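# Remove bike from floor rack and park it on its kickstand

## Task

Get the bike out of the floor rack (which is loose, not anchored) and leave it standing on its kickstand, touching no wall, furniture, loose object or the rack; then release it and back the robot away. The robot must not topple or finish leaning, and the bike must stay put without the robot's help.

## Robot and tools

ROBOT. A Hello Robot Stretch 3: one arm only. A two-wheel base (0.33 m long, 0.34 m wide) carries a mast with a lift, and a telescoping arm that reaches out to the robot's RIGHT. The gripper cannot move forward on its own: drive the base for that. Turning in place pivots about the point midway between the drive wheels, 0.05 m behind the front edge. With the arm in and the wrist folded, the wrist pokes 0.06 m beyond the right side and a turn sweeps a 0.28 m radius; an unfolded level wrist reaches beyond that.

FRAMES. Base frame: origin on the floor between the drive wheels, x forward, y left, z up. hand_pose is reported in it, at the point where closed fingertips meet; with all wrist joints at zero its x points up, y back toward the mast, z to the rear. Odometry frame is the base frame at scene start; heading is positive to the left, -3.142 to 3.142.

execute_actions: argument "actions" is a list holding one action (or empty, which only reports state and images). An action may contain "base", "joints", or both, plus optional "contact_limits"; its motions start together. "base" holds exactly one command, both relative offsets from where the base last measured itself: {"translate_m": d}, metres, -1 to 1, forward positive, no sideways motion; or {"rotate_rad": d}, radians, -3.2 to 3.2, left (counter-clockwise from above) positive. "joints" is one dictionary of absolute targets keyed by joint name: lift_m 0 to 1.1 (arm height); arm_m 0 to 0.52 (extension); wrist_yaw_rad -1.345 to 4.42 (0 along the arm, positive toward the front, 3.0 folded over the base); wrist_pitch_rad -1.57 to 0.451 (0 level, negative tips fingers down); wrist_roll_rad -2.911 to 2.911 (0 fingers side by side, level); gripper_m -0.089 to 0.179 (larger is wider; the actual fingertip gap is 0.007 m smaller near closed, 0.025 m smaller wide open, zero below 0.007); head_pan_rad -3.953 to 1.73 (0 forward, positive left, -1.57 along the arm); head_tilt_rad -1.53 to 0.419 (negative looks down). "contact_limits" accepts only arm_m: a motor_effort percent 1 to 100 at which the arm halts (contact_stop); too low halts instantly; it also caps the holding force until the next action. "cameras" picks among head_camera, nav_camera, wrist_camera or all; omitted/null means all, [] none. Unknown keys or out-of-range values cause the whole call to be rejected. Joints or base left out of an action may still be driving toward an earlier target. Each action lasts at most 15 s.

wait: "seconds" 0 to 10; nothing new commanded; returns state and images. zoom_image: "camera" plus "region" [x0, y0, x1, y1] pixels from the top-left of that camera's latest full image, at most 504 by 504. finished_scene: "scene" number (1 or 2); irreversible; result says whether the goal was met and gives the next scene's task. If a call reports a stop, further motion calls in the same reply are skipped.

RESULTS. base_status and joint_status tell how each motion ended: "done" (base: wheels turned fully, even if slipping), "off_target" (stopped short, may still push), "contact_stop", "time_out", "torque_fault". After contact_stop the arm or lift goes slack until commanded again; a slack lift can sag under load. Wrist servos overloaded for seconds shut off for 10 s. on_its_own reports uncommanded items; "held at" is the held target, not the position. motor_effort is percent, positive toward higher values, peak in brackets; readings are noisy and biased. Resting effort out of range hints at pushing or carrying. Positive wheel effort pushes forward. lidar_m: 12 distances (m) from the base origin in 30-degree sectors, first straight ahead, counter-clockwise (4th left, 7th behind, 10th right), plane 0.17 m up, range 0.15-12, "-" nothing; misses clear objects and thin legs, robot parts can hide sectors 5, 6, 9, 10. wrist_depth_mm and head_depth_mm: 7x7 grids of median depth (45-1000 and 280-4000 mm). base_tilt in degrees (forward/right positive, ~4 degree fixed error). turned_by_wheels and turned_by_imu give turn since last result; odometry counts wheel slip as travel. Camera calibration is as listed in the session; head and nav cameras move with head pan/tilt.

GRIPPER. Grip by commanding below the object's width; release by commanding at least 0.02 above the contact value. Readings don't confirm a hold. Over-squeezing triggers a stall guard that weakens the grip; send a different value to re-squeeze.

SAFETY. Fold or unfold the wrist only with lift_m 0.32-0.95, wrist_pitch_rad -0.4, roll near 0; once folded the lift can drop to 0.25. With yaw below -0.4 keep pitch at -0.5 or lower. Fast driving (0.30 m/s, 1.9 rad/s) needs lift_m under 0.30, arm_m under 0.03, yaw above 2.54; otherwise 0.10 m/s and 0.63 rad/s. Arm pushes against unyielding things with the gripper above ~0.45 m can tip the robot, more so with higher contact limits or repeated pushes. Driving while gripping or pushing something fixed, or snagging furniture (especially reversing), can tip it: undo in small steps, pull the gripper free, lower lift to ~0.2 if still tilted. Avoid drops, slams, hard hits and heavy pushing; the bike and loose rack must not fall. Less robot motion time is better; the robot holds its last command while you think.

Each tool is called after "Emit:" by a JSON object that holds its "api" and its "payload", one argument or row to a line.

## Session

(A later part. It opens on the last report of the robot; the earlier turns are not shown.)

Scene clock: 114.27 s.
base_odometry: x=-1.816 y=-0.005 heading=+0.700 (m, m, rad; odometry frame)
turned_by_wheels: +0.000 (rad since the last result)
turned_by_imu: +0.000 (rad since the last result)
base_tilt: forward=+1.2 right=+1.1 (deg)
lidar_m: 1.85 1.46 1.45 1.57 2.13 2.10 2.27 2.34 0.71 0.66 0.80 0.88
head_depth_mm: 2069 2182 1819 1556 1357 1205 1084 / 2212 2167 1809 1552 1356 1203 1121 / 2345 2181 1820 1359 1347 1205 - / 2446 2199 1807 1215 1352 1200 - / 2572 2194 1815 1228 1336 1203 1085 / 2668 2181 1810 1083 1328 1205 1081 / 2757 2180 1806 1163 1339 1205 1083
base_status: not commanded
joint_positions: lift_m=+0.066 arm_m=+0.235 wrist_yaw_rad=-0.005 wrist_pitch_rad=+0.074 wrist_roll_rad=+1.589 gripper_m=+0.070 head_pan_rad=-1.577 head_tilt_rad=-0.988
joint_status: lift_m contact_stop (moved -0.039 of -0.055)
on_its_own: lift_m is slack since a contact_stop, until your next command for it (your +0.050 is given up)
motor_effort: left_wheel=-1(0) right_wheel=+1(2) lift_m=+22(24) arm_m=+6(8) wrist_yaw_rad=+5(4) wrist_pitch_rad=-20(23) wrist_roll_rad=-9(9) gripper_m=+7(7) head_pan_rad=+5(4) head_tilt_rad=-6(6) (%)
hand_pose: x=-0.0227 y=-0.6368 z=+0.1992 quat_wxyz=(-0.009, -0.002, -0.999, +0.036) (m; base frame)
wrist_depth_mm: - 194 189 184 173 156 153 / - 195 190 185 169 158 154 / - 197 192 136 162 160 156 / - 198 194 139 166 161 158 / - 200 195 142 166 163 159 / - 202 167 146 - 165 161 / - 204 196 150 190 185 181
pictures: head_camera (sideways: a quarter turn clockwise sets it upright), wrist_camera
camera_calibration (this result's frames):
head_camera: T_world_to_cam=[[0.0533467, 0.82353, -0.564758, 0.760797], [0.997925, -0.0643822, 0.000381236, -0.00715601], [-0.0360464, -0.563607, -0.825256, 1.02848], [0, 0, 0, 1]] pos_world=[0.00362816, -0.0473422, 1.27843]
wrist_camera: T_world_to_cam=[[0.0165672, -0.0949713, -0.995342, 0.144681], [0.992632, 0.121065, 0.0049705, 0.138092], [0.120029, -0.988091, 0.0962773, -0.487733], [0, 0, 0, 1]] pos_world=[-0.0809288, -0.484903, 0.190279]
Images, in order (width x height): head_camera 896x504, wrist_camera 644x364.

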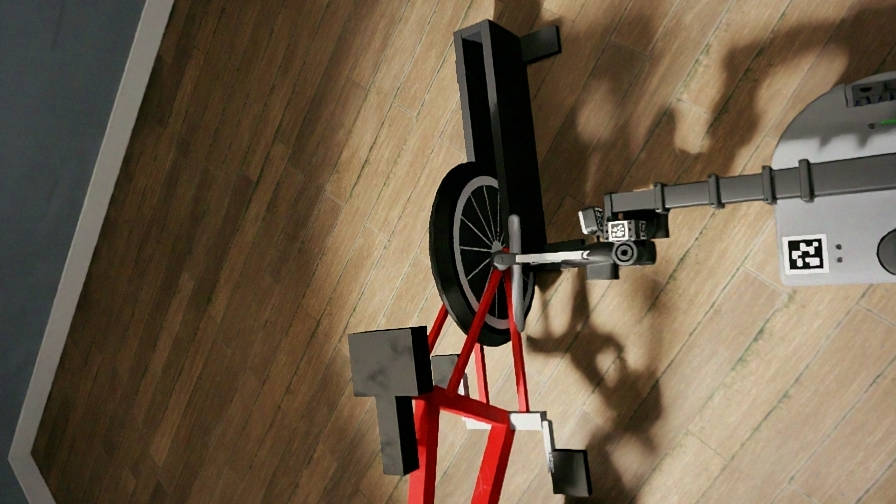

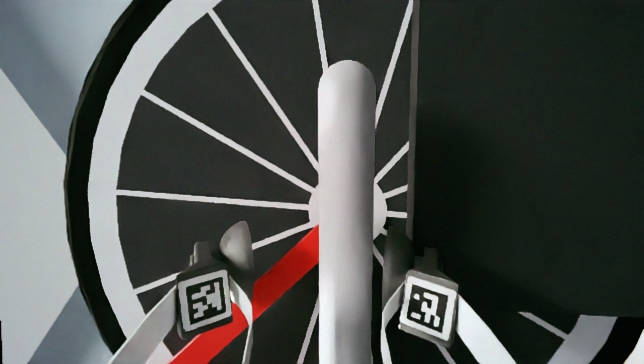

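Emit:
{"api": "execute_actions", "payload": {
  "actions": [
    {"joints":{"lift_m":0.105,"arm_m":0.212}}
  ],
  "cameras": []
}}

Emit:
{"api": "execute_actions", "payload": {
  "actions": [
    {"joints":{"gripper_m":0.0}}
  ],
  "cameras": []
}}

Emit:
{"api": "execute_actions", "payload": {
  "actions": [
    {"joints":{"lift_m":0.05,"arm_m":0.20}}
  ],
  "cameras": ["head_camera","wrist_camera"]
}}

Scene clock: 120.30 s.
base_odometry: x=-1.816 y=-0.005 heading=+0.700 (m, m, rad; odometry frame)
turned_by_wheels: +0.000 (rad since the last result)
turned_by_imu: -0.001 (rad since the last result)
base_tilt: forward=+1.2 right=+1.2 (deg)
lidar_m: 1.85 1.47 1.45 1.57 2.12 2.10 2.27 2.34 0.71 0.66 0.80 0.88
head_depth_mm: 2065 2191 1813 1556 1360 1211 1081 / 2220 2179 1811 1550 1357 1211 1116 / 2339 2170 1813 1356 1353 1202 - / 2444 2189 1809 1216 1355 1206 - / 2582 2177 1819 1225 1333 1201 1084 / 2675 2192 1819 1083 1330 1208 1085 / 2749 2190 1821 1164 1331 1209 1084
base_status: not commanded
joint_positions: lift_m=+0.105 arm_m=+0.212 wrist_yaw_rad=-0.004 wrist_pitch_rad=-0.016 wrist_roll_rad=+1.577 gripper_m=+0.070 head_pan_rad=-1.577 head_tilt_rad=-0.988
joint_status: all done
motor_effort: left_wheel=+1(0) right_wheel=+0(1) lift_m=+26(27) arm_m=-5(5) wrist_yaw_rad=+4(7) wrist_pitch_rad=+4(20) wrist_roll_rad=-4(9) gripper_m=+0(5) head_pan_rad=+5(4) head_tilt_rad=-6(6) (%)
hand_pose: x=-0.0223 y=-0.6131 z=+0.2152 quat_wxyz=(-0.003, -0.002, -1.000, -0.008) (m; base frame)
wrist_depth_mm: - 225 206 207 206 187 187 / - 208 207 208 190 189 189 / - 210 209 210 191 191 191 / - 211 212 212 193 194 194 / - 213 213 191 195 196 196 / - 215 214 187 167 218 198 / - - 217 217 217 220 239
pictures: none
No camera images: the call's "cameras" was empty. Leave "cameras" out to get every camera's image.

Scene clock: 121.50 s.
base_odometry: x=-1.816 y=-0.005 heading=+0.700 (m, m, rad; odometry frame)
turned_by_wheels: +0.000 (rad since the last result)
turned_by_imu: +0.000 (rad since the last result)
base_tilt: forward=+1.2 right=+1.1 (deg)
lidar_m: 1.85 1.47 1.45 1.56 2.13 2.10 2.27 2.34 0.70 0.66 0.80 0.88
head_depth_mm: 2063 2177 1813 1550 1355 1209 1084 / 2199 2203 1810 1547 1350 1211 1119 / 2356 2183 1825 1364 1353 1207 - / 2467 2163 1819 1216 1357 1208 - / 2587 2182 1810 1226 1339 1206 1085 / 2690 2179 1822 1079 1335 1206 1084 / 2749 2185 1814 1160 1332 1199 1081
base_status: not commanded
joint_positions: lift_m=+0.105 arm_m=+0.212 wrist_yaw_rad=-0.003 wrist_pitch_rad=-0.063 wrist_roll_rad=+1.575 gripper_m=+0.000 head_pan_rad=-1.577 head_tilt_rad=-0.988
joint_status: all done
motor_effort: left_wheel=+1(0) right_wheel=-1(0) lift_m=+26(26) arm_m=-4(5) wrist_yaw_rad=+4(4) wrist_pitch_rad=+17(19) wrist_roll_rad=-3(4) gripper_m=-9(86) head_pan_rad=+4(5) head_tilt_rad=-6(6) (%)
hand_pose: x=-0.0222 y=-0.6115 z=+0.2032 quat_wxyz=(-0.002, -0.002, -0.999, -0.032) (m; base frame)
wrist_depth_mm: - 204 206 209 192 194 196 / - 204 207 210 193 196 199 / - 206 209 211 196 198 201 / - 208 211 172 198 200 204 / - 209 213 167 201 203 205 / - 211 213 168 203 226 223 / - 214 194 181 225 229 243
pictures: none
No camera images: the call's "cameras" was empty. Leave "cameras" out to get every camera's image.

Scene clock: 122.83 s.
base_odometry: x=-1.816 y=-0.005 heading=+0.700 (m, m, rad; odometry frame)
turned_by_wheels: +0.000 (rad since the last result)
turned_by_imu: +0.000 (rad since the last result)
base_tilt: forward=+1.2 right=+1.1 (deg)
lidar_m: 1.85 1.47 1.45 1.56 2.12 2.10 2.27 2.35 0.70 0.66 0.80 0.88
head_depth_mm: 2061 2180 1817 1549 1362 1205 1083 / 2202 2188 1808 1556 1356 1204 1113 / 2339 2180 1814 1353 1347 1208 - / 2448 2178 1820 1209 1350 1186 - / 2582 2168 1820 1233 1336 1205 1081 / 2697 2178 1819 1086 1338 1206 1087 / 2740 2187 1813 1163 1333 1206 1086
base_status: not commanded
joint_positions: lift_m=+0.050 arm_m=+0.200 wrist_yaw_rad=-0.003 wrist_pitch_rad=+0.058 wrist_roll_rad=+1.575 gripper_m=+0.000 head_pan_rad=-1.577 head_tilt_rad=-0.988
joint_status: all done
motor_effort: left_wheel=+1(1) right_wheel=-1(1) lift_m=+14(23) arm_m=-2(6) wrist_yaw_rad=+3(3) wrist_pitch_rad=-16(18) wrist_roll_rad=-3(3) gripper_m=-10(10) head_pan_rad=+4(5) head_tilt_rad=-6(6) (%)
hand_pose: x=-0.0222 y=-0.6023 z=+0.1798 quat_wxyz=(-0.002, -0.002, -1.000, +0.029) (m; base frame)
wrist_depth_mm: - 228 222 218 193 189 186 / - 230 224 218 195 192 188 / - 230 227 220 197 193 190 / - 232 228 222 199 196 192 / - 234 230 199 202 198 194 / - 236 206 - 222 219 196 / - 239 234 227 226 222 228
pictures: head_camera (sideways: a quarter turn clockwise sets it upright), wrist_camera
camera_calibration (this result's frames):
head_camera: T_world_to_cam=[[0.0533463, 0.82353, -0.564758, 0.760797], [0.997925, -0.0643817, 0.000381229, -0.007156], [-0.0360461, -0.563607, -0.825256, 1.02848], [0, 0, 0, 1]] pos_world=[0.00362818, -0.0473422, 1.27843]
wrist_camera: T_world_to_cam=[[0.00333344, -0.0796319, -0.996819, 0.137883], [0.992484, 0.122202, -0.00644328, 0.13623], [0.122326, -0.989306, 0.0794407, -0.449472], [0, 0, 0, 1]] pos_world=[-0.0806836, -0.450333, 0.174028]
Images, in order (width x height): head_camera 896x504, wrist_camera 644x364.

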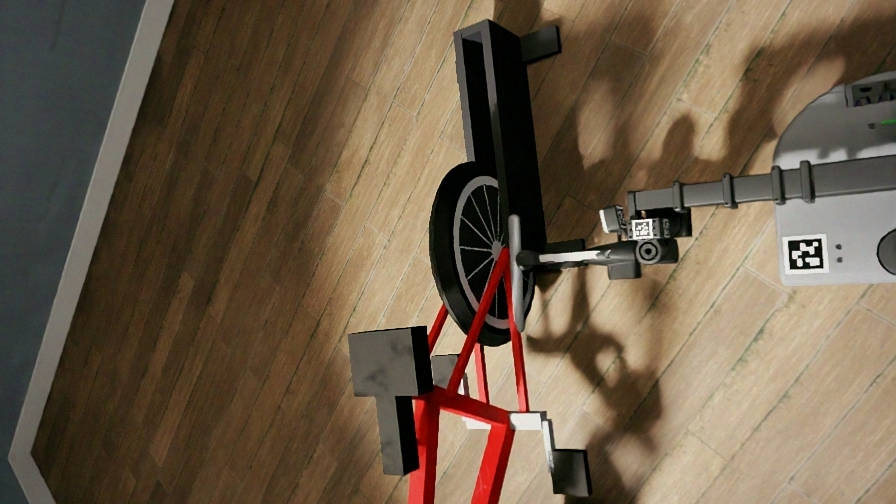

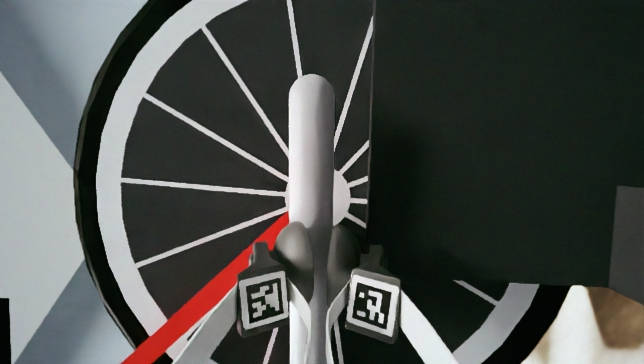

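Emit:
{"api": "execute_actions", "payload": {
  "actions": [
    {"joints":{"gripper_m":0.06,"lift_m":0.1,"arm_m":0.15}}
  ],
  "cameras": []
}}

Emit:
{"api": "execute_actions", "payload": {
  "actions": [
    {"base":{"translate_m":-0.08}}
  ],
  "cameras": []
}}

Emit:
{"api": "execute_actions", "payload": {
  "actions": [
    {"joints":{"arm_m":0.212}}
  ],
  "cameras": []
}}

Emit:
{"api": "execute_actions", "payload": {
  "actions": [
    {"joints":{"gripper_m":-0.01}}
  ],
  "cameras": ["wrist_camera"]
}}

Emit:
{"api": "execute_actions", "payload": {
  "actions": [
    {"joints":{"lift_m":0.03,"arm_m":0.18,"wrist_pitch_rad":-0.1}}
  ],
  "cameras": ["head_camera","wrist_camera"]
}}

Scene clock: 133.40 s.
base_odometry: x=-1.816 y=-0.005 heading=+0.700 (m, m, rad; odometry frame)
turned_by_wheels: +0.000 (rad since the last result)
turned_by_imu: -0.001 (rad since the last result)
base_tilt: forward=+1.2 right=+1.1 (deg)
lidar_m: 1.85 1.47 1.45 1.57 2.13 2.10 2.27 2.35 0.71 0.66 0.80 0.88
head_depth_mm: 2064 2174 1815 1544 1361 1205 1088 / 2201 2190 1822 1552 1359 1204 1114 / 2341 2185 1816 1361 1338 1205 - / 2463 2171 1814 1210 1334 1186 - / 2582 2179 1816 1228 1333 1201 1084 / 2654 2175 1813 1084 1328 1202 1083 / 2742 2176 1814 1159 1332 1201 1079
base_status: not commanded
joint_positions: lift_m=+0.100 arm_m=+0.150 wrist_yaw_rad=-0.003 wrist_pitch_rad=-0.016 wrist_roll_rad=+1.575 gripper_m=+0.060 head_pan_rad=-1.577 head_tilt_rad=-0.988
joint_status: all done
motor_effort: left_wheel=+1(1) right_wheel=-1(1) lift_m=+26(26) arm_m=-5(10) wrist_yaw_rad=+3(4) wrist_pitch_rad=+4(16) wrist_roll_rad=-3(3) gripper_m=+1(79) head_pan_rad=+5(3) head_tilt_rad=-6(6) (%)
hand_pose: x=-0.0221 y=-0.5511 z=+0.2101 quat_wxyz=(-0.002, -0.001, -1.000, -0.008) (m; base frame)
wrist_depth_mm: - - 267 268 248 247 247 / - - 269 270 250 250 249 / - 286 272 271 253 254 252 / - 277 273 273 256 256 247 / - 293 277 247 259 259 235 / - - - 279 279 282 258 / - - 282 282 283 336 256
pictures: none
No camera images: the call's "cameras" was empty. Leave "cameras" out to get every camera's image.

Scene clock: 135.23 s.
base_odometry: x=-1.878 y=-0.057 heading=+0.700 (m, m, rad; odometry frame)
turned_by_wheels: +0.000 (rad since the last result)
turned_by_imu: +0.000 (rad since the last result)
base_tilt: forward=+1.1 right=+1.1 (deg)
lidar_m: 1.91 1.51 1.50 1.61 2.07 2.04 2.20 2.30 2.26 0.67 0.69 0.89
head_depth_mm: 2030 2159 1814 1562 1355 1206 1080 / 2150 2185 1810 1548 1357 1205 1116 / 2304 2188 1815 1545 1351 1204 - / 2443 2191 1813 1276 1336 1187 - / 2564 2174 1805 1221 1333 1204 1085 / 2637 2172 1810 1211 1333 1206 1083 / 2742 2169 1816 1088 1330 1203 1081
base_status: done
joint_positions: lift_m=+0.100 arm_m=+0.150 wrist_yaw_rad=-0.003 wrist_pitch_rad=-0.016 wrist_roll_rad=+1.575 gripper_m=+0.060 head_pan_rad=-1.577 head_tilt_rad=-0.988
joint_status: not commanded
motor_effort: left_wheel=+1(2) right_wheel=-1(5) lift_m=+26(26) arm_m=-5(5) wrist_yaw_rad=+3(2) wrist_pitch_rad=+5(4) wrist_roll_rad=-3(2) gripper_m=+0(0) head_pan_rad=+5(4) head_tilt_rad=-6(6) (%)
hand_pose: x=-0.0221 y=-0.5511 z=+0.2101 quat_wxyz=(-0.002, -0.001, -1.000, -0.008) (m; base frame)
wrist_depth_mm: - - - - 252 252 252 / - - - 276 254 255 254 / - - 277 278 256 258 256 / - - 279 278 260 261 259 / - 300 281 282 262 263 259 / - 298 - 283 268 267 244 / - - 288 259 289 268 232
pictures: none
No camera images: the call's "cameras" was empty. Leave "cameras" out to get every camera's image.

Scene clock: 136.83 s.
base_odometry: x=-1.878 y=-0.057 heading=+0.700 (m, m, rad; odometry frame)
turned_by_wheels: +0.000 (rad since the last result)
turned_by_imu: +0.000 (rad since the last result)
base_tilt: forward=+1.2 right=+1.2 (deg)
lidar_m: 1.91 1.51 1.50 1.62 2.06 2.04 2.20 2.30 2.26 0.67 0.68 0.89
head_depth_mm: 2024 2159 1815 1552 1359 1200 1083 / 2148 2186 1803 1549 1355 1201 1115 / 2299 2165 1819 1549 1357 1213 - / 2462 2181 1808 1283 1356 1206 - / 2550 2175 1819 1221 1337 1210 1083 / 2651 2173 1817 1213 1339 1204 1084 / 2727 2189 1817 1084 1332 1206 1082
base_status: not commanded
joint_positions: lift_m=+0.100 arm_m=+0.212 wrist_yaw_rad=-0.003 wrist_pitch_rad=-0.016 wrist_roll_rad=+1.575 gripper_m=+0.060 head_pan_rad=-1.577 head_tilt_rad=-0.988
joint_status: all done
motor_effort: left_wheel=+1(1) right_wheel=-1(1) lift_m=+26(26) arm_m=+4(4) wrist_yaw_rad=+3(3) wrist_pitch_rad=+5(5) wrist_roll_rad=-3(3) gripper_m=+0(0) head_pan_rad=+4(4) head_tilt_rad=-6(6) (%)
hand_pose: x=-0.0221 y=-0.6125 z=+0.2100 quat_wxyz=(-0.002, -0.001, -1.000, -0.008) (m; base frame)
wrist_depth_mm: - - - - 201 192 193 / - - 230 215 200 194 194 / - - 216 216 197 196 197 / - 219 218 219 199 199 198 / - 219 219 220 201 202 201 / - 222 - 222 203 203 204 / - 224 225 224 206 205 206
pictures: none
No camera images: the call's "cameras" was empty. Leave "cameras" out to get every camera's image.

Scene clock: 138.03 s.
base_odometry: x=-1.878 y=-0.057 heading=+0.700 (m, m, rad; odometry frame)
turned_by_wheels: +0.000 (rad since the last result)
turned_by_imu: +0.000 (rad since the last result)
base_tilt: forward=+1.2 right=+1.1 (deg)
lidar_m: 1.91 1.51 1.50 1.62 2.06 2.04 2.20 2.29 2.26 0.67 0.68 0.89
head_depth_mm: 2043 2184 1816 1560 1357 1206 1081 / 2147 2194 1818 1545 1357 1204 1115 / 2309 2172 1815 1553 1355 1207 - / 2464 2175 1817 1279 1354 1208 - / 2561 2188 1815 1220 1330 1205 1086 / 2650 2171 1826 1210 1329 1204 1082 / 2719 2173 1812 1089 1328 1209 1083
base_status: not commanded
joint_positions: lift_m=+0.100 arm_m=+0.212 wrist_yaw_rad=-0.003 wrist_pitch_rad=-0.050 wrist_roll_rad=+1.575 gripper_m=-0.010 head_pan_rad=-1.577 head_tilt_rad=-0.988
joint_status: all done
motor_effort: left_wheel=+2(1) right_wheel=-1(1) lift_m=+26(26) arm_m=+4(4) wrist_yaw_rad=+3(3) wrist_pitch_rad=+14(15) wrist_roll_rad=-3(3) gripper_m=-12(88) head_pan_rad=+5(4) head_tilt_rad=-6(6) (%)
hand_pose: x=-0.0221 y=-0.6114 z=+0.2015 quat_wxyz=(-0.002, -0.001, -1.000, -0.025) (m; base frame)
wrist_depth_mm: - - - - 195 196 199 / - - 219 216 197 199 201 / - 227 216 218 200 201 203 / - 215 218 220 202 204 206 / - 217 219 221 205 206 209 / - 220 221 - 206 209 210 / - 221 223 199 209 211 212
pictures: wrist_camera
camera_calibration (this result's frames):
wrist_camera: T_world_to_cam=[[0.00365236, 0.02807, -0.999599, 0.225194], [0.992445, 0.122489, 0.00706588, 0.134843], [0.122639, -0.992073, -0.0274106, -0.440348], [0, 0, 0, 1]] pos_world=[-0.0806432, -0.459696, 0.212081]
Images, in order (width x height): wrist_camera 644x364.

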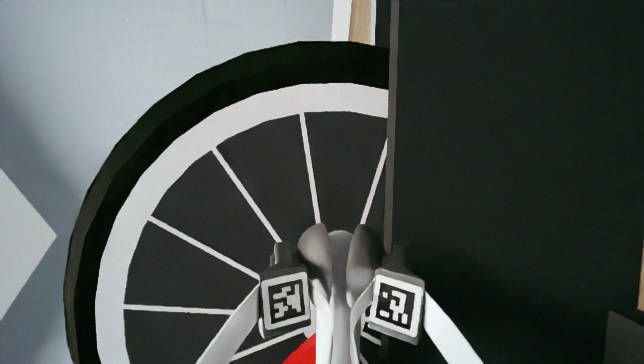

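Scene clock: 139.83 s.
base_odometry: x=-1.878 y=-0.057 heading=+0.700 (m, m, rad; odometry frame)
turned_by_wheels: +0.000 (rad since the last result)
turned_by_imu: +0.000 (rad since the last result)
base_tilt: forward=+1.2 right=+1.1 (deg)
lidar_m: 1.91 1.51 1.50 1.62 2.06 2.03 2.20 2.30 2.27 0.67 0.68 0.89
head_depth_mm: 2019 2176 1810 1544 1354 1203 1085 / 2143 2153 1810 1546 1358 1205 1118 / 2292 2174 1825 1546 1346 1206 - / 2466 2173 1809 1276 1329 1186 - / 2544 2169 1810 1223 1332 1203 1083 / 2652 2175 1811 1217 1336 1200 1081 / 2743 2183 1816 1086 1336 1205 1082
base_status: not commanded
joint_positions: lift_m=+0.030 arm_m=+0.180 wrist_yaw_rad=-0.003 wrist_pitch_rad=-0.116 wrist_roll_rad=+1.575 gripper_m=-0.010 head_pan_rad=-1.577 head_tilt_rad=-0.989
joint_status: all done
motor_effort: left_wheel=+1(3) right_wheel=-1(4) lift_m=+19(23) arm_m=-5(6) wrist_yaw_rad=+3(4) wrist_pitch_rad=+4(21) wrist_roll_rad=-3(3) gripper_m=-5(12) head_pan_rad=+4(4) head_tilt_rad=-5(6) (%)
hand_pose: x=-0.0220 y=-0.5770 z=+0.1151 quat_wxyz=(-0.002, -0.001, -0.998, -0.058) (m; base frame)
wrist_depth_mm: - - - 225 233 209 147 / - 239 242 227 234 208 147 / 234 239 244 230 238 208 147 / 234 240 245 233 241 208 147 / 237 241 233 236 244 208 147 / 239 244 242 - 247 207 147 / 240 245 236 242 248 185 146
pictures: head_camera (sideways: a quarter turn clockwise sets it upright), wrist_camera
camera_calibration (this result's frames):
head_camera: T_world_to_cam=[[0.0532351, 0.82392, -0.5642, 0.760071], [0.997934, -0.0642445, 0.000341745, -0.00710465], [-0.0359652, -0.563053, -0.825638, 1.02897], [0, 0, 0, 1]] pos_world=[0.00363479, -0.0473266, 1.27839]
wrist_camera: T_world_to_cam=[[0.00355766, 0.094226, -0.995544, 0.175606], [0.992425, 0.121919, 0.0150859, 0.129945], [0.122798, -0.988057, -0.0930786, -0.398726], [0, 0, 0, 1]] pos_world=[-0.0806225, -0.426354, 0.13575]
Images, in order (width x height): head_camera 896x504, wrist_camera 644x364.

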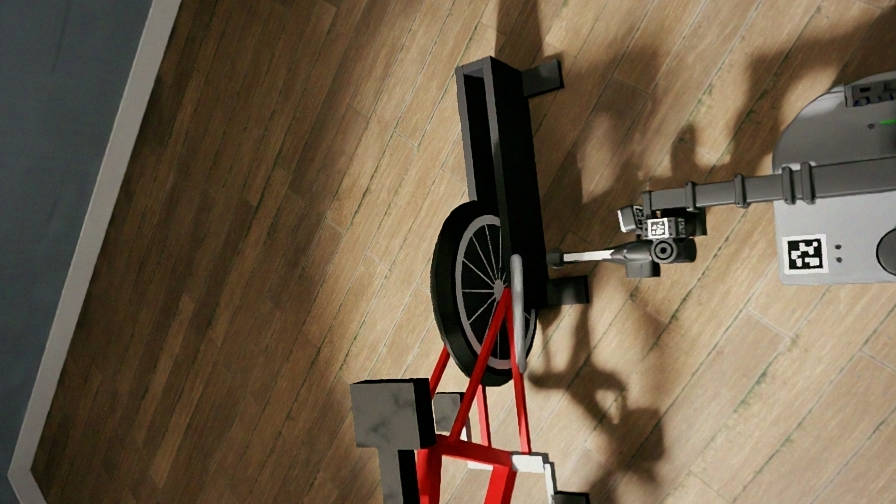

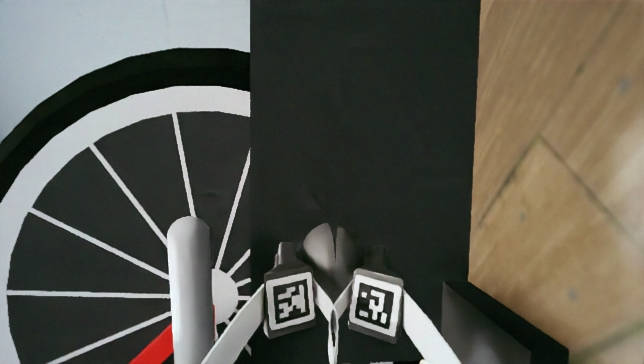

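Emit:
{"api": "execute_actions", "payload": {
  "actions": [
    {"base":{"translate_m":0.47},"joints":{"gripper_m":0.1,"lift_m":0.392,"arm_m":0.1,"wrist_pitch_rad":0}}
  ],
  "cameras": ["wrist_camera"]
}}

Scene clock: 150.87 s.
base_odometry: x=-1.518 y=+0.246 heading=+0.700 (m, m, rad; odometry frame)
turned_by_wheels: +0.000 (rad since the last result)
turned_by_imu: -0.001 (rad since the last result)
base_tilt: forward=+1.2 right=+1.1 (deg)
lidar_m: 1.54 1.23 1.21 1.31 1.98 2.41 2.61 2.57 0.71 0.64 0.64 2.35
head_depth_mm: 2275 2187 1806 1228 1357 1209 1086 / 2406 2173 1808 1173 1358 1206 1116 / 2537 2173 1811 1232 1383 1167 - / 2647 2186 1802 1459 1330 1185 - / 2744 2178 1760 1075 1333 1203 1082 / 2750 2198 1823 1136 1306 1202 1084 / 2535 2185 1813 1540 1290 1207 1083
base_status: done
joint_positions: lift_m=+0.392 arm_m=+0.100 wrist_yaw_rad=-0.002 wrist_pitch_rad=-0.024 wrist_roll_rad=+1.575 gripper_m=+0.100 head_pan_rad=-1.577 head_tilt_rad=-0.989
joint_status: all done
motor_effort: left_wheel=+1(5) right_wheel=-2(2) lift_m=+27(27) arm_m=-5(6) wrist_yaw_rad=+2(4) wrist_pitch_rad=+6(8) wrist_roll_rad=-3(3) gripper_m=+1(80) head_pan_rad=+5(4) head_tilt_rad=-6(5) (%)
hand_pose: x=-0.0220 y=-0.5009 z=+0.5000 quat_wxyz=(-0.002, -0.001, -1.000, -0.012) (m; base frame)
wrist_depth_mm: - - - 300 298 857 540 / - - - 298 - 305 359 / - - - 303 - 903 309 / - - - - - 910 306 / - - - - - 336 548 / - 307 - - - 312 602 / - - - 311 333 863 322
pictures: wrist_camera
camera_calibration (this result's frames):
wrist_camera: T_world_to_cam=[[0.00331898, 0.00249658, -0.999991, 0.507864], [0.992408, 0.122936, 0.00360074, 0.121079], [0.122944, -0.992411, -0.00206961, -0.335377], [0, 0, 0, 1]] pos_world=[-0.0806128, -0.348985, 0.506729]
Images, in order (width x height): wrist_camera 644x364.

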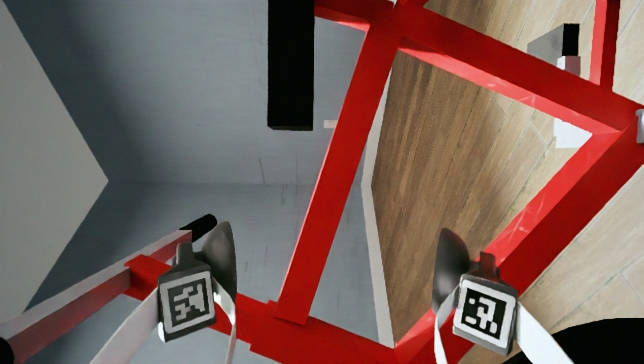

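Emit:
{"api": "execute_actions", "payload": {
  "actions": [
    {"joints":{"arm_m":0.265,"lift_m":0.4}}
  ],
  "cameras": []
}}

Emit:
{"api": "execute_actions", "payload": {
  "actions": [
    {"joints":{"gripper_m":-0.01}}
  ],
  "cameras": []
}}

Emit:
{"api": "execute_actions", "payload": {
  "actions": [
    {"base":{"translate_m":0.11},"joints":{"head_pan_rad":-1.9,"head_tilt_rad":-0.9}}
  ],
  "cameras": []
}}

Emit:
{"api": "execute_actions", "payload": {
  "actions": [
    {"joints":{"gripper_m":0.1}}
  ],
  "cameras": ["head_camera","wrist_camera"]
}}

Scene clock: 158.63 s.
base_odometry: x=-1.518 y=+0.246 heading=+0.700 (m, m, rad; odometry frame)
turned_by_wheels: +0.000 (rad since the last result)
turned_by_imu: -0.001 (rad since the last result)
base_tilt: forward=+1.1 right=+1.2 (deg)
lidar_m: 1.53 1.23 1.21 1.31 1.98 2.41 2.61 2.59 0.71 0.64 0.65 2.35
head_depth_mm: 2270 2186 1827 1226 1357 1204 1082 / 2442 2168 1815 1175 1359 1204 1117 / 2519 2184 1804 1147 1334 1205 - / 2639 2171 1808 1553 1314 1202 - / 2727 2170 1770 1077 1332 1207 1082 / 2707 2187 1821 1136 1306 1204 1083 / 2538 2166 1814 1547 1295 1203 1081
base_status: not commanded
joint_positions: lift_m=+0.400 arm_m=+0.265 wrist_yaw_rad=-0.002 wrist_pitch_rad=-0.024 wrist_roll_rad=+1.575 gripper_m=+0.100 head_pan_rad=-1.577 head_tilt_rad=-0.989
joint_status: all done
motor_effort: left_wheel=+1(1) right_wheel=-1(2) lift_m=+26(28) arm_m=+4(9) wrist_yaw_rad=+2(2) wrist_pitch_rad=+7(7) wrist_roll_rad=-3(3) gripper_m=+2(1) head_pan_rad=+4(4) head_tilt_rad=-5(5) (%)
hand_pose: x=-0.0219 y=-0.6652 z=+0.5081 quat_wxyz=(-0.002, -0.001, -1.000, -0.012) (m; base frame)
wrist_depth_mm: - - 131 131 137 818 622 / - - 132 132 138 908 622 / - - - - 139 931 616 / - - - - 140 912 610 / - - - - 141 907 611 / - 322 - 143 - 803 611 / 224 - - 144 - 938 607
pictures: none
No camera images: the call's "cameras" was empty. Leave "cameras" out to get every camera's image.

Scene clock: 160.23 s.
base_odometry: x=-1.518 y=+0.246 heading=+0.700 (m, m, rad; odometry frame)
turned_by_wheels: +0.000 (rad since the last result)
turned_by_imu: +0.000 (rad since the last result)
base_tilt: forward=+1.1 right=+1.2 (deg)
lidar_m: 1.53 1.23 1.21 1.31 1.97 2.41 2.61 2.57 0.71 0.64 0.65 2.35
head_depth_mm: 2287 2174 1821 1231 1357 1209 1083 / 2413 2169 1814 1180 1349 1206 1115 / 2550 2172 1807 1141 1325 1203 - / 2629 2192 1819 1547 1310 1205 - / 2722 2193 1763 1062 1331 1206 1081 / 2730 2178 1806 1144 1313 1204 1081 / 2559 2162 1802 1555 1287 1205 1086
base_status: not commanded
joint_positions: lift_m=+0.400 arm_m=+0.265 wrist_yaw_rad=-0.001 wrist_pitch_rad=-0.047 wrist_roll_rad=+1.602 gripper_m=-0.009 head_pan_rad=-1.577 head_tilt_rad=-0.989
joint_status: all done
motor_effort: left_wheel=+1(1) right_wheel=-2(2) lift_m=+26(27) arm_m=+0(4) wrist_yaw_rad=+1(2) wrist_pitch_rad=+13(15) wrist_roll_rad=-14(14) gripper_m=-21(95) head_pan_rad=+4(5) head_tilt_rad=-6(6) (%)
hand_pose: x=-0.0215 y=-0.6648 z=+0.5022 quat_wxyz=(-0.015, -0.001, -1.000, -0.024) (m; base frame)
wrist_depth_mm: - - 128 - 137 868 593 / - - 129 - 137 873 590 / - - - - 138 875 592 / - - - - - 884 594 / - - - 140 - 870 591 / - - - 141 - 869 589 / 240 - - 141 - 815 602
pictures: none
No camera images: the call's "cameras" was empty. Leave "cameras" out to get every camera's image.

Scene clock: 162.63 s.
base_odometry: x=-1.434 y=+0.317 heading=+0.700 (m, m, rad; odometry frame)
turned_by_wheels: +0.000 (rad since the last result)
turned_by_imu: -0.001 (rad since the last result)
base_tilt: forward=+1.1 right=+1.1 (deg)
lidar_m: 1.43 1.16 1.15 1.24 1.87 2.50 2.71 2.64 0.70 0.63 0.64 2.26
head_depth_mm: 2194 2423 2008 1535 1419 1229 1093 / 2271 2442 1985 1474 1418 1236 1110 / 2314 2522 2002 1336 1394 1250 - / 2376 2522 2006 1026 1377 1211 1115 / 2458 2533 1998 1063 - 1241 1090 / 2529 2535 2017 1666 1346 1233 1090 / 2592 2559 2005 915 1026 1212 1095
base_status: done
joint_positions: lift_m=+0.400 arm_m=+0.265 wrist_yaw_rad=+0.004 wrist_pitch_rad=-0.053 wrist_roll_rad=+1.605 gripper_m=-0.009 head_pan_rad=-1.893 head_tilt_rad=-0.902
joint_status: all done
motor_effort: left_wheel=+2(11) right_wheel=-3(23) lift_m=+26(26) arm_m=+0(0) wrist_yaw_rad=-4(55) wrist_pitch_rad=+15(15) wrist_roll_rad=-15(16) gripper_m=-20(21) head_pan_rad=-3(28) head_tilt_rad=+2(15) (%)
hand_pose: x=-0.0204 y=-0.6645 z=+0.5006 quat_wxyz=(-0.017, +0.001, -0.999, -0.027) (m; base frame)
wrist_depth_mm: - - 127 - 134 839 584 / - - 128 - 135 874 587 / - - - - 137 870 579 / - - - - - 864 587 / - - - 139 - 867 591 / - - - 140 - 876 600 / 239 - - 141 - 816 593
pictures: none
No camera images: the call's "cameras" was empty. Leave "cameras" out to get every camera's image.

Scene clock: 164.23 s.
base_odometry: x=-1.434 y=+0.317 heading=+0.700 (m, m, rad; odometry frame)
turned_by_wheels: +0.000 (rad since the last result)
turned_by_imu: +0.000 (rad since the last result)
base_tilt: forward=+1.2 right=+1.1 (deg)
lidar_m: 1.43 1.16 1.15 1.24 1.87 2.50 2.70 2.65 0.70 0.63 0.64 2.26
head_depth_mm: 2176 2422 1985 1535 1413 1238 1091 / 2254 2431 1992 1480 1420 1236 1114 / 2309 2523 2006 1316 1390 1247 - / 2389 2562 1998 1027 1372 1214 1112 / 2454 2540 1989 1036 - 1236 1097 / 2532 2541 2008 1675 1350 1238 1093 / 2586 2526 2010 904 1030 1217 1094
base_status: not commanded
joint_positions: lift_m=+0.400 arm_m=+0.265 wrist_yaw_rad=+0.004 wrist_pitch_rad=-0.025 wrist_roll_rad=+1.577 gripper_m=+0.100 head_pan_rad=-1.893 head_tilt_rad=-0.902
joint_status: all done
motor_effort: left_wheel=+1(2) right_wheel=-2(3) lift_m=+26(26) arm_m=+0(0) wrist_yaw_rad=-4(4) wrist_pitch_rad=+7(14) wrist_roll_rad=-3(15) gripper_m=+1(81) head_pan_rad=-4(3) head_tilt_rad=+2(2) (%)
hand_pose: x=-0.0204 y=-0.6655 z=+0.5077 quat_wxyz=(-0.003, +0.002, -1.000, -0.013) (m; base frame)
wrist_depth_mm: - - 132 132 137 812 613 / - - 134 134 138 872 622 / - - - - 139 915 613 / - - - - 141 908 615 / - - - - 142 918 608 / - 308 - 144 - 793 609 / 224 - - 145 - 929 607
pictures: head_camera (sideways: a quarter turn clockwise sets it upright), wrist_camera
camera_calibration (this result's frames):
head_camera: T_world_to_cam=[[0.29046, 0.717346, -0.633284, 0.848629], [0.928529, -0.371222, 0.00537848, -0.0132389], [-0.23123, -0.589584, -0.773901, 0.9629], [0, 0, 0, 1]] pos_world=[-0.0115485, -0.0459648, 1.28268]
wrist_camera: T_world_to_cam=[[0.00501626, 0.00375591, -0.99998, 0.516837], [0.991627, 0.129022, 0.00545896, 0.142809], [0.12904, -0.991635, -0.00307725, -0.497757], [0, 0, 0, 1]] pos_world=[-0.0799751, -0.51396, 0.514515]
Images, in order (width x height): head_camera 896x504, wrist_camera 644x364.

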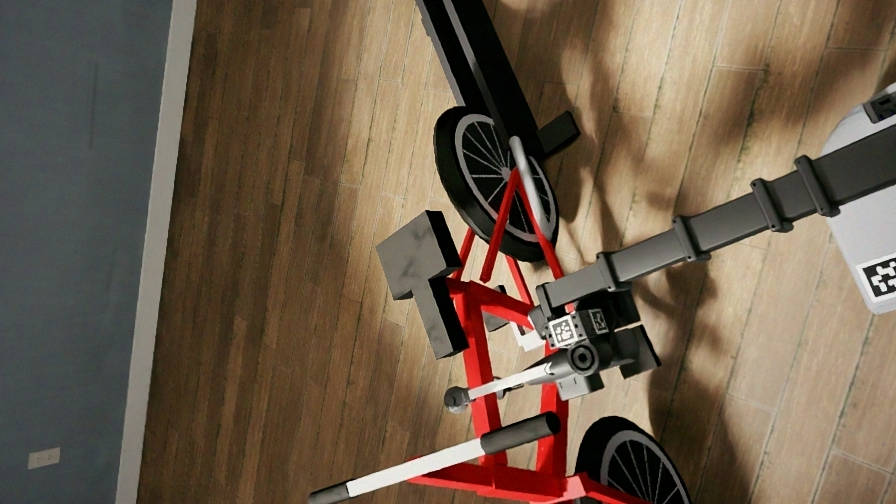

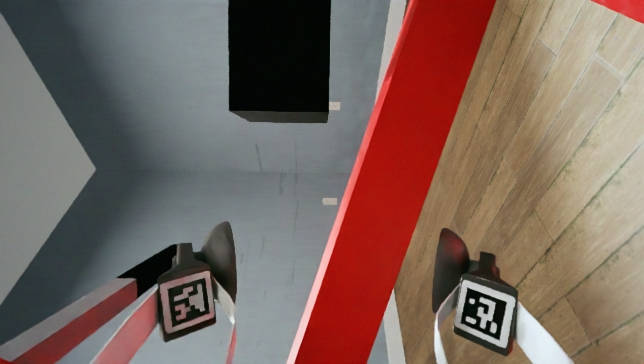

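Emit:
{"api": "execute_actions", "payload": {
  "actions": [
    {"joints":{"arm_m":0.1}}
  ],
  "cameras": []
}}

Emit:
{"api": "execute_actions", "payload": {
  "actions": [
    {"base":{"translate_m":-0.44},"joints":{"lift_m":0.098,"gripper_m":0.06,"head_pan_rad":-1.57,"head_tilt_rad":-1.0}}
  ],
  "cameras": ["wrist_camera"]
}}

Scene clock: 170.90 s.
base_odometry: x=-1.434 y=+0.317 heading=+0.700 (m, m, rad; odometry frame)
turned_by_wheels: +0.000 (rad since the last result)
turned_by_imu: -0.001 (rad since the last result)
base_tilt: forward=+1.2 right=+1.1 (deg)
lidar_m: 1.43 1.16 1.15 1.24 1.87 2.50 2.70 2.64 0.71 0.63 0.64 2.26
head_depth_mm: 2205 2430 2001 1533 1412 1236 1095 / 2249 2441 1980 1481 1415 1234 1113 / 2316 2538 2012 1311 1388 1243 - / 2388 2548 2003 1029 1363 - 1116 / 2452 2520 1996 1039 1335 1192 1093 / 2529 2551 2016 1666 1356 1239 1097 / 2600 2541 2014 903 1026 1214 1096
base_status: not commanded
joint_positions: lift_m=+0.400 arm_m=+0.100 wrist_yaw_rad=+0.002 wrist_pitch_rad=-0.024 wrist_roll_rad=+1.576 gripper_m=+0.100 head_pan_rad=-1.893 head_tilt_rad=-0.902
joint_status: all done
motor_effort: left_wheel=+1(2) right_wheel=-2(3) lift_m=+26(26) arm_m=-5(5) wrist_yaw_rad=-2(3) wrist_pitch_rad=+7(7) wrist_roll_rad=-3(4) gripper_m=+1(1) head_pan_rad=-3(4) head_tilt_rad=+2(2) (%)
hand_pose: x=-0.0208 y=-0.5009 z=+0.5079 quat_wxyz=(-0.002, +0.001, -1.000, -0.013) (m; base frame)
wrist_depth_mm: - - - 293 297 814 430 / - - - 294 - 306 351 / - - - 338 - 904 318 / - - - - - 905 304 / - - - - - 852 538 / - 306 - - - 311 615 / 225 - - 312 337 744 322
pictures: none
No camera images: the call's "cameras" was empty. Leave "cameras" out to get every camera's image.

Scene clock: 176.33 s.
base_odometry: x=-1.770 y=+0.034 heading=+0.700 (m, m, rad; odometry frame)
turned_by_wheels: +0.000 (rad since the last result)
turned_by_imu: -0.001 (rad since the last result)
base_tilt: forward=+1.1 right=+1.2 (deg)
lidar_m: 1.81 1.43 1.41 1.53 2.17 2.15 2.32 2.38 2.35 0.66 0.68 0.88
head_depth_mm: 2108 2187 1811 1552 1365 1207 1085 / 2230 2188 1828 1552 1360 1204 1113 / 2373 2188 1815 1554 1333 1230 - / 2473 2192 1816 1260 1337 1188 - / 2605 2175 1818 1218 1334 1207 1084 / 2722 2183 1811 1065 1333 1209 1085 / 2716 2165 1816 1128 1310 1202 1083
base_status: done
joint_positions: lift_m=+0.098 arm_m=+0.100 wrist_yaw_rad=+0.002 wrist_pitch_rad=-0.024 wrist_roll_rad=+1.576 gripper_m=+0.060 head_pan_rad=-1.577 head_tilt_rad=-0.987
joint_status: all done
motor_effort: left_wheel=+1(3) right_wheel=-1(4) lift_m=+19(22) arm_m=-5(5) wrist_yaw_rad=-3(3) wrist_pitch_rad=+6(7) wrist_roll_rad=-4(3) gripper_m=-1(80) head_pan_rad=+4(31) head_tilt_rad=-7(19) (%)
hand_pose: x=-0.0208 y=-0.5009 z=+0.2065 quat_wxyz=(-0.002, +0.001, -1.000, -0.012) (m; base frame)
wrist_depth_mm: - - - - 292 294 256 / - - 336 317 295 296 244 / - - 321 320 298 301 231 / - - 322 323 323 323 253 / - - 326 327 328 328 253 / - - - 331 329 331 253 / 395 - 333 331 336 334 252
pictures: wrist_camera
camera_calibration (this result's frames):
wrist_camera: T_world_to_cam=[[0.00460657, 0.0023729, -0.999987, 0.214308], [0.991798, 0.127719, 0.00487192, 0.123025], [0.127729, -0.991808, -0.00176509, -0.3358], [0, 0, 0, 1]] pos_world=[-0.0801125, -0.34927, 0.213113]
Images, in order (width x height): wrist_camera 644x364.

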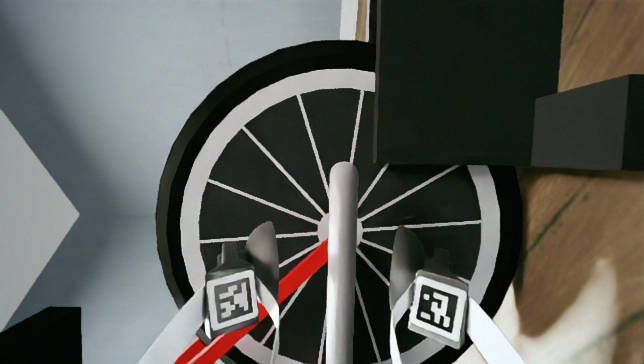

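Emit:
{"api": "execute_actions", "payload": {
  "actions": [
    {"joints":{"arm_m":0.222,"lift_m":0.088}}
  ],
  "cameras": []
}}

Emit:
{"api": "execute_actions", "payload": {
  "actions": [
    {"joints":{"gripper_m":-0.02}}
  ],
  "cameras": []
}}

Emit:
{"api": "execute_actions", "payload": {
  "actions": [
    {"joints":{"lift_m":0.03,"arm_m":0.21}}
  ],
  "cameras": ["head_camera","wrist_camera"]
}}

Scene clock: 184.77 s.
base_odometry: x=-1.770 y=+0.034 heading=+0.700 (m, m, rad; odometry frame)
turned_by_wheels: +0.000 (rad since the last result)
turned_by_imu: -0.001 (rad since the last result)
base_tilt: forward=+1.1 right=+1.1 (deg)
lidar_m: 1.81 1.43 1.41 1.52 2.18 2.15 2.32 2.38 2.35 0.66 0.68 0.88
head_depth_mm: 2111 2184 1822 1553 1362 1206 1082 / 2227 2183 1819 1556 1356 1209 1121 / 2378 2175 1821 1547 1344 1208 - / 2494 2195 1817 1265 1353 1203 - / 2601 2198 1818 1208 1335 1200 1082 / 2715 2183 1808 1061 1328 1205 1081 / 2753 2180 1820 1131 1310 1212 1082
base_status: not commanded
joint_positions: lift_m=+0.088 arm_m=+0.222 wrist_yaw_rad=+0.002 wrist_pitch_rad=-0.024 wrist_roll_rad=+1.576 gripper_m=+0.060 head_pan_rad=-1.577 head_tilt_rad=-0.987
joint_status: all done
motor_effort: left_wheel=+1(1) right_wheel=-1(2) lift_m=+19(18) arm_m=+4(1) wrist_yaw_rad=-3(3) wrist_pitch_rad=+7(7) wrist_roll_rad=-3(3) gripper_m=+0(1) head_pan_rad=+5(4) head_tilt_rad=-7(7) (%)
hand_pose: x=-0.0208 y=-0.6222 z=+0.1965 quat_wxyz=(-0.002, +0.001, -1.000, -0.012) (m; base frame)
wrist_depth_mm: - - 197 196 175 175 175 / - 205 198 197 177 177 177 / - 200 200 199 178 178 179 / - 201 201 201 202 181 181 / - 204 203 150 203 204 205 / - 206 - 154 205 206 207 / - 208 207 159 208 207 210
pictures: none
No camera images: the call's "cameras" was empty. Leave "cameras" out to get every camera's image.

Scene clock: 186.07 s.
base_odometry: x=-1.770 y=+0.034 heading=+0.700 (m, m, rad; odometry frame)
turned_by_wheels: +0.000 (rad since the last result)
turned_by_imu: +0.000 (rad since the last result)
base_tilt: forward=+1.2 right=+1.2 (deg)
lidar_m: 1.80 1.43 1.41 1.53 2.16 2.15 2.32 2.38 2.35 0.66 0.68 0.88
head_depth_mm: 2107 2174 1812 1553 1361 1207 1078 / 2249 2180 1812 1551 1359 1206 1120 / 2390 2205 1829 1551 1349 1202 - / 2492 2178 1808 1260 1361 1205 - / 2612 2159 1819 1213 1331 1204 1083 / 2725 2174 1805 1069 1336 1206 1080 / 2738 2169 1821 1128 1308 1206 1078
base_status: not commanded
joint_positions: lift_m=+0.088 arm_m=+0.222 wrist_yaw_rad=+0.002 wrist_pitch_rad=-0.030 wrist_roll_rad=+1.575 gripper_m=-0.019 head_pan_rad=-1.577 head_tilt_rad=-0.987
joint_status: all done
motor_effort: left_wheel=+1(2) right_wheel=-1(1) lift_m=+19(19) arm_m=+3(3) wrist_yaw_rad=-3(3) wrist_pitch_rad=+8(9) wrist_roll_rad=-2(3) gripper_m=-17(91) head_pan_rad=+4(4) head_tilt_rad=-6(7) (%)
hand_pose: x=-0.0208 y=-0.6221 z=+0.1948 quat_wxyz=(-0.002, +0.001, -1.000, -0.015) (m; base frame)
wrist_depth_mm: - - 197 197 175 175 177 / - 200 196 198 178 177 179 / - 199 199 199 179 179 180 / - 201 201 201 202 182 183 / - 203 204 148 204 205 206 / - 205 205 150 207 207 208 / - 207 207 157 209 209 209
pictures: none
No camera images: the call's "cameras" was empty. Leave "cameras" out to get every camera's image.

Scene clock: 187.13 s.
base_odometry: x=-1.770 y=+0.034 heading=+0.700 (m, m, rad; odometry frame)
turned_by_wheels: +0.000 (rad since the last result)
turned_by_imu: +0.000 (rad since the last result)
base_tilt: forward=+1.2 right=+1.1 (deg)
lidar_m: 1.80 1.43 1.41 1.52 2.17 2.15 2.32 2.38 2.35 0.65 0.67 0.87
head_depth_mm: 2096 2182 1817 1547 1359 1206 1082 / 2244 2183 1809 1553 1357 1209 1116 / 2390 2181 1822 1546 1328 1207 - / 2495 2179 1805 1242 1349 1186 - / 2614 2206 1816 1520 1338 1204 1083 / 2721 2183 1823 996 1360 1201 1085 / 2745 2188 1812 1059 1312 1202 1084
base_status: not commanded
joint_positions: lift_m=+0.045 arm_m=+0.210 wrist_yaw_rad=+0.001 wrist_pitch_rad=+0.076 wrist_roll_rad=+1.575 gripper_m=-0.019 head_pan_rad=-1.577 head_tilt_rad=-0.988
joint_status: lift_m contact_stop (moved -0.043 of -0.058); the others done
on_its_own: lift_m is slack since a contact_stop, until your next command for it (your +0.030 is given up); wrist_pitch_rad is at rest, and its effort (-21) is outside its rest range (-20 to +32)
motor_effort: left_wheel=+1(1) right_wheel=-1(2) lift_m=+21(23) arm_m=-1(10) wrist_yaw_rad=+0(2) wrist_pitch_rad=-21(25) wrist_roll_rad=-3(3) gripper_m=-22(22) head_pan_rad=+4(5) head_tilt_rad=-6(6) (%)
hand_pose: x=-0.0210 y=-0.6123 z=+0.1787 quat_wxyz=(-0.002, +0.001, -0.999, +0.038) (m; base frame)
wrist_depth_mm: - - 203 198 175 172 167 / - 211 204 200 177 173 169 / - 209 205 202 179 175 171 / - 210 206 203 199 177 173 / - 212 210 150 202 199 196 / - 215 212 151 202 200 199 / - 216 193 182 206 201 202
pictures: head_camera (sideways: a quarter turn clockwise sets it upright), wrist_camera
camera_calibration (this result's frames):
head_camera: T_world_to_cam=[[0.0533431, 0.823121, -0.565355, 0.761574], [0.997925, -0.0643806, 0.000423504, -0.00721104], [-0.0360493, -0.564205, -0.824847, 1.02795], [0, 0, 0, 1]] pos_world=[0.00362812, -0.0473592, 1.27846]
wrist_camera: T_world_to_cam=[[0.00317598, -0.0976668, -0.995214, 0.124695], [0.991934, 0.126421, -0.00924103, 0.139389], [0.126719, -0.987157, 0.0972805, -0.461225], [0, 0, 0, 1]] pos_world=[-0.0802147, -0.460744, 0.170255]
Images, in order (width x height): head_camera 896x504, wrist_camera 644x364.

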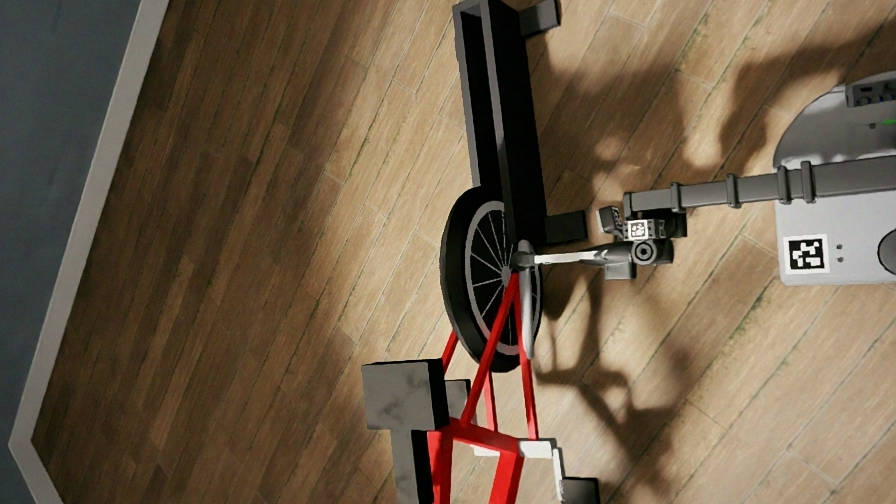

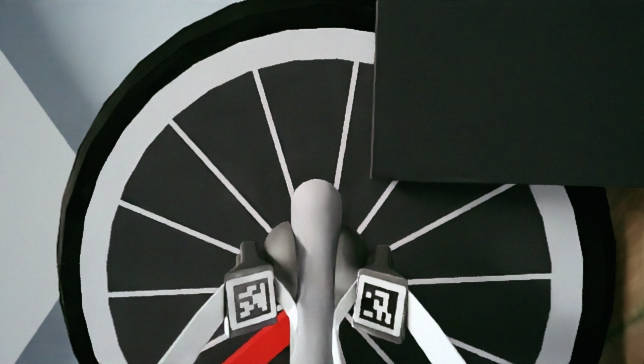

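Emit:
{"api": "execute_actions", "payload": {
  "actions": [
    {"joints":{"lift_m":0.04,"wrist_roll_rad":1.9,"wrist_pitch_rad":-0.15,"arm_m":0.215}}
  ],
  "cameras": ["head_camera","wrist_camera"]
}}

Scene clock: 193.07 s.
base_odometry: x=-1.770 y=+0.034 heading=+0.700 (m, m, rad; odometry frame)
turned_by_wheels: +0.000 (rad since the last result)
turned_by_imu: -0.001 (rad since the last result)
base_tilt: forward=+1.2 right=+1.1 (deg)
lidar_m: 1.80 1.43 1.41 1.53 2.17 2.15 2.32 2.38 2.35 0.66 0.67 0.87
head_depth_mm: 2095 2189 1822 1556 1362 1205 1085 / 2240 2189 1813 1556 1355 1203 1118 / 2374 2171 1827 1552 1330 1203 - / 2512 2210 1814 1241 1339 1189 - / 2611 2181 1822 1207 1330 1203 1084 / 2732 2187 1818 1019 1358 1207 1084 / 2735 2179 1813 1086 1289 1203 1082
base_status: not commanded
joint_positions: lift_m=+0.060 arm_m=+0.214 wrist_yaw_rad=+0.011 wrist_pitch_rad=-0.008 wrist_roll_rad=+1.850 gripper_m=-0.019 head_pan_rad=-1.577 head_tilt_rad=-0.988
joint_status: lift_m contact_stop (moved +0.016 of -0.005); wrist_pitch_rad off_target (ended at -0.008, target -0.150); wrist_roll_rad off_target (ended at +1.850, target +1.900); the others done
on_its_own: lift_m is slack since a contact_stop, until your next command for it (your +0.040 is given up); wrist_pitch_rad is at rest, and its effort (-40) is outside its rest range (-20 to +32)
motor_effort: left_wheel=+3(3) right_wheel=-6(8) lift_m=+18(18) arm_m=+10(8) wrist_yaw_rad=-12(20) wrist_pitch_rad=-40(49) wrist_roll_rad=+21(22) gripper_m=-26(28) head_pan_rad=+5(5) head_tilt_rad=-6(7) (%)
hand_pose: x=-0.0184 y=-0.6152 z=+0.1726 quat_wxyz=(-0.139, +0.005, -0.990, -0.005) (m; base frame)
wrist_depth_mm: - - 195 176 174 173 163 / - 198 197 178 176 175 174 / - 198 198 198 178 198 199 / 220 200 200 200 201 201 201 / 204 202 203 148 202 202 202 / 205 204 - 150 205 205 206 / - 207 207 162 208 207 219
pictures: head_camera (sideways: a quarter turn clockwise sets it upright), wrist_camera
camera_calibration (this result's frames):
head_camera: T_world_to_cam=[[0.0533429, 0.82313, -0.565342, 0.761557], [0.997925, -0.0643802, 0.000422548, -0.00720979], [-0.036049, -0.564191, -0.824857, 1.02796], [0, 0, 0, 1]] pos_world=[0.00362814, -0.0473588, 1.27846]
wrist_camera: T_world_to_cam=[[0.274874, -0.0109941, -0.961417, 0.170832], [0.953225, 0.133864, 0.271001, 0.0926172], [0.12572, -0.990939, 0.0472756, -0.457527], [0, 0, 0, 1]] pos_world=[-0.0777221, -0.463901, 0.160771]
Images, in order (width x height): head_camera 896x504, wrist_camera 644x364.

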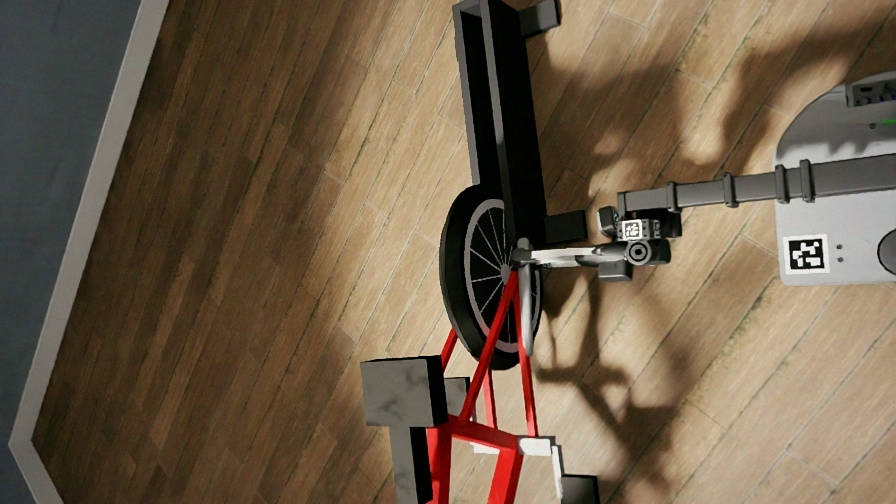

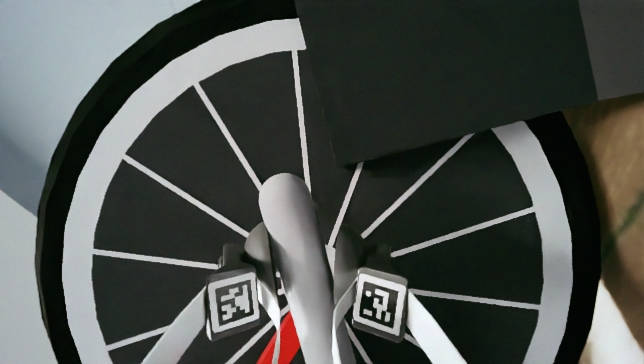

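Emit:
{"api": "execute_actions", "payload": {
  "actions": [
    {"joints":{"lift_m":0.03,"wrist_roll_rad":2.1,"wrist_pitch_rad":-0.45}}
  ],
  "cameras": ["head_camera","wrist_camera"]
}}

Scene clock: 200.87 s.
base_odometry: x=-1.770 y=+0.034 heading=+0.700 (m, m, rad; odometry frame)
turned_by_wheels: +0.000 (rad since the last result)
turned_by_imu: +0.012 (rad since the last result)
base_tilt: forward=+1.2 right=+1.2 (deg)
lidar_m: 1.78 1.43 1.41 1.54 2.17 2.15 2.34 2.37 0.70 0.57 0.69 0.88
head_depth_mm: 2119 2180 1823 1555 1363 1202 1085 / 2247 2182 1810 1557 1353 1207 1113 / 2394 2192 1802 1548 1337 1202 - / 2507 2178 1813 1239 1339 1197 - / 2656 2174 1826 1177 1313 1205 1085 / 2731 2184 1803 1024 1360 1209 1080 / 2692 2180 1805 1145 1315 1205 1083
base_status: not commanded
joint_positions: lift_m=+0.116 arm_m=+0.215 wrist_yaw_rad=+0.001 wrist_pitch_rad=-0.377 wrist_roll_rad=+2.088 gripper_m=-0.019 head_pan_rad=-1.577 head_tilt_rad=-0.988
joint_status: lift_m contact_stop (moved +0.056 of -0.030); wrist_pitch_rad off_target (ended at -0.377, target -0.450); the others done
on_its_own: lift_m is slack since a contact_stop, until your next command for it (your +0.030 is given up)
motor_effort: left_wheel=+0(4) right_wheel=-1(8) lift_m=+20(21) arm_m=+5(9) wrist_yaw_rad=-1(23) wrist_pitch_rad=-20(63) wrist_roll_rad=+4(30) gripper_m=-20(34) head_pan_rad=+4(4) head_tilt_rad=-6(6) (%)
hand_pose: x=-0.0210 y=-0.5888 z=+0.1380 quat_wxyz=(-0.251, -0.047, -0.950, -0.182) (m; base frame)
wrist_depth_mm: - 200 209 227 202 162 143 / - 207 206 223 232 187 152 / 192 205 204 219 260 207 163 / 190 202 211 237 260 229 175 / 186 198 213 115 256 254 190 / 184 194 206 121 256 284 207 / 182 192 185 137 239 316 229
pictures: head_camera (sideways: a quarter turn clockwise sets it upright), wrist_camera
camera_calibration (this result's frames):
head_camera: T_world_to_cam=[[0.0532983, 0.823279, -0.56513, 0.761281], [0.997929, -0.0643253, 0.000407547, -0.00719028], [-0.0360166, -0.563981, -0.825002, 1.02815], [0, 0, 0, 1]] pos_world=[0.00363079, -0.0473529, 1.27845]
wrist_camera: T_world_to_cam=[[0.492978, 0.300743, -0.816411, 0.306645], [0.864347, -0.0621027, 0.499047, -0.0478204], [0.0993834, -0.951681, -0.290561, -0.360199], [0, 0, 0, 1]] pos_world=[-0.0740381, -0.437986, 0.169553]
Images, in order (width x height): head_camera 896x504, wrist_camera 644x364.

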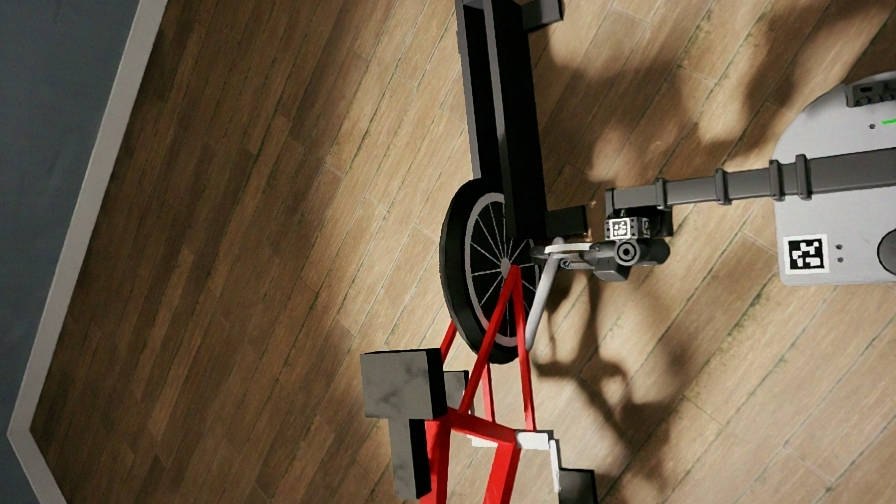

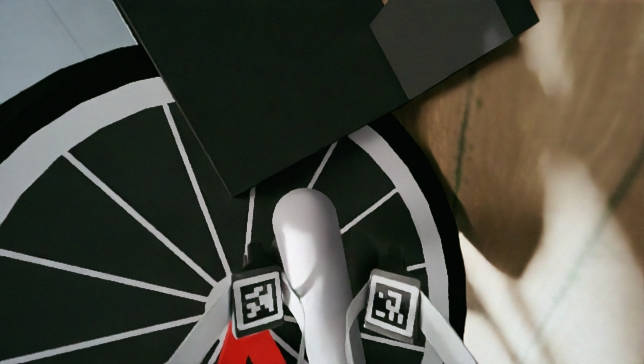

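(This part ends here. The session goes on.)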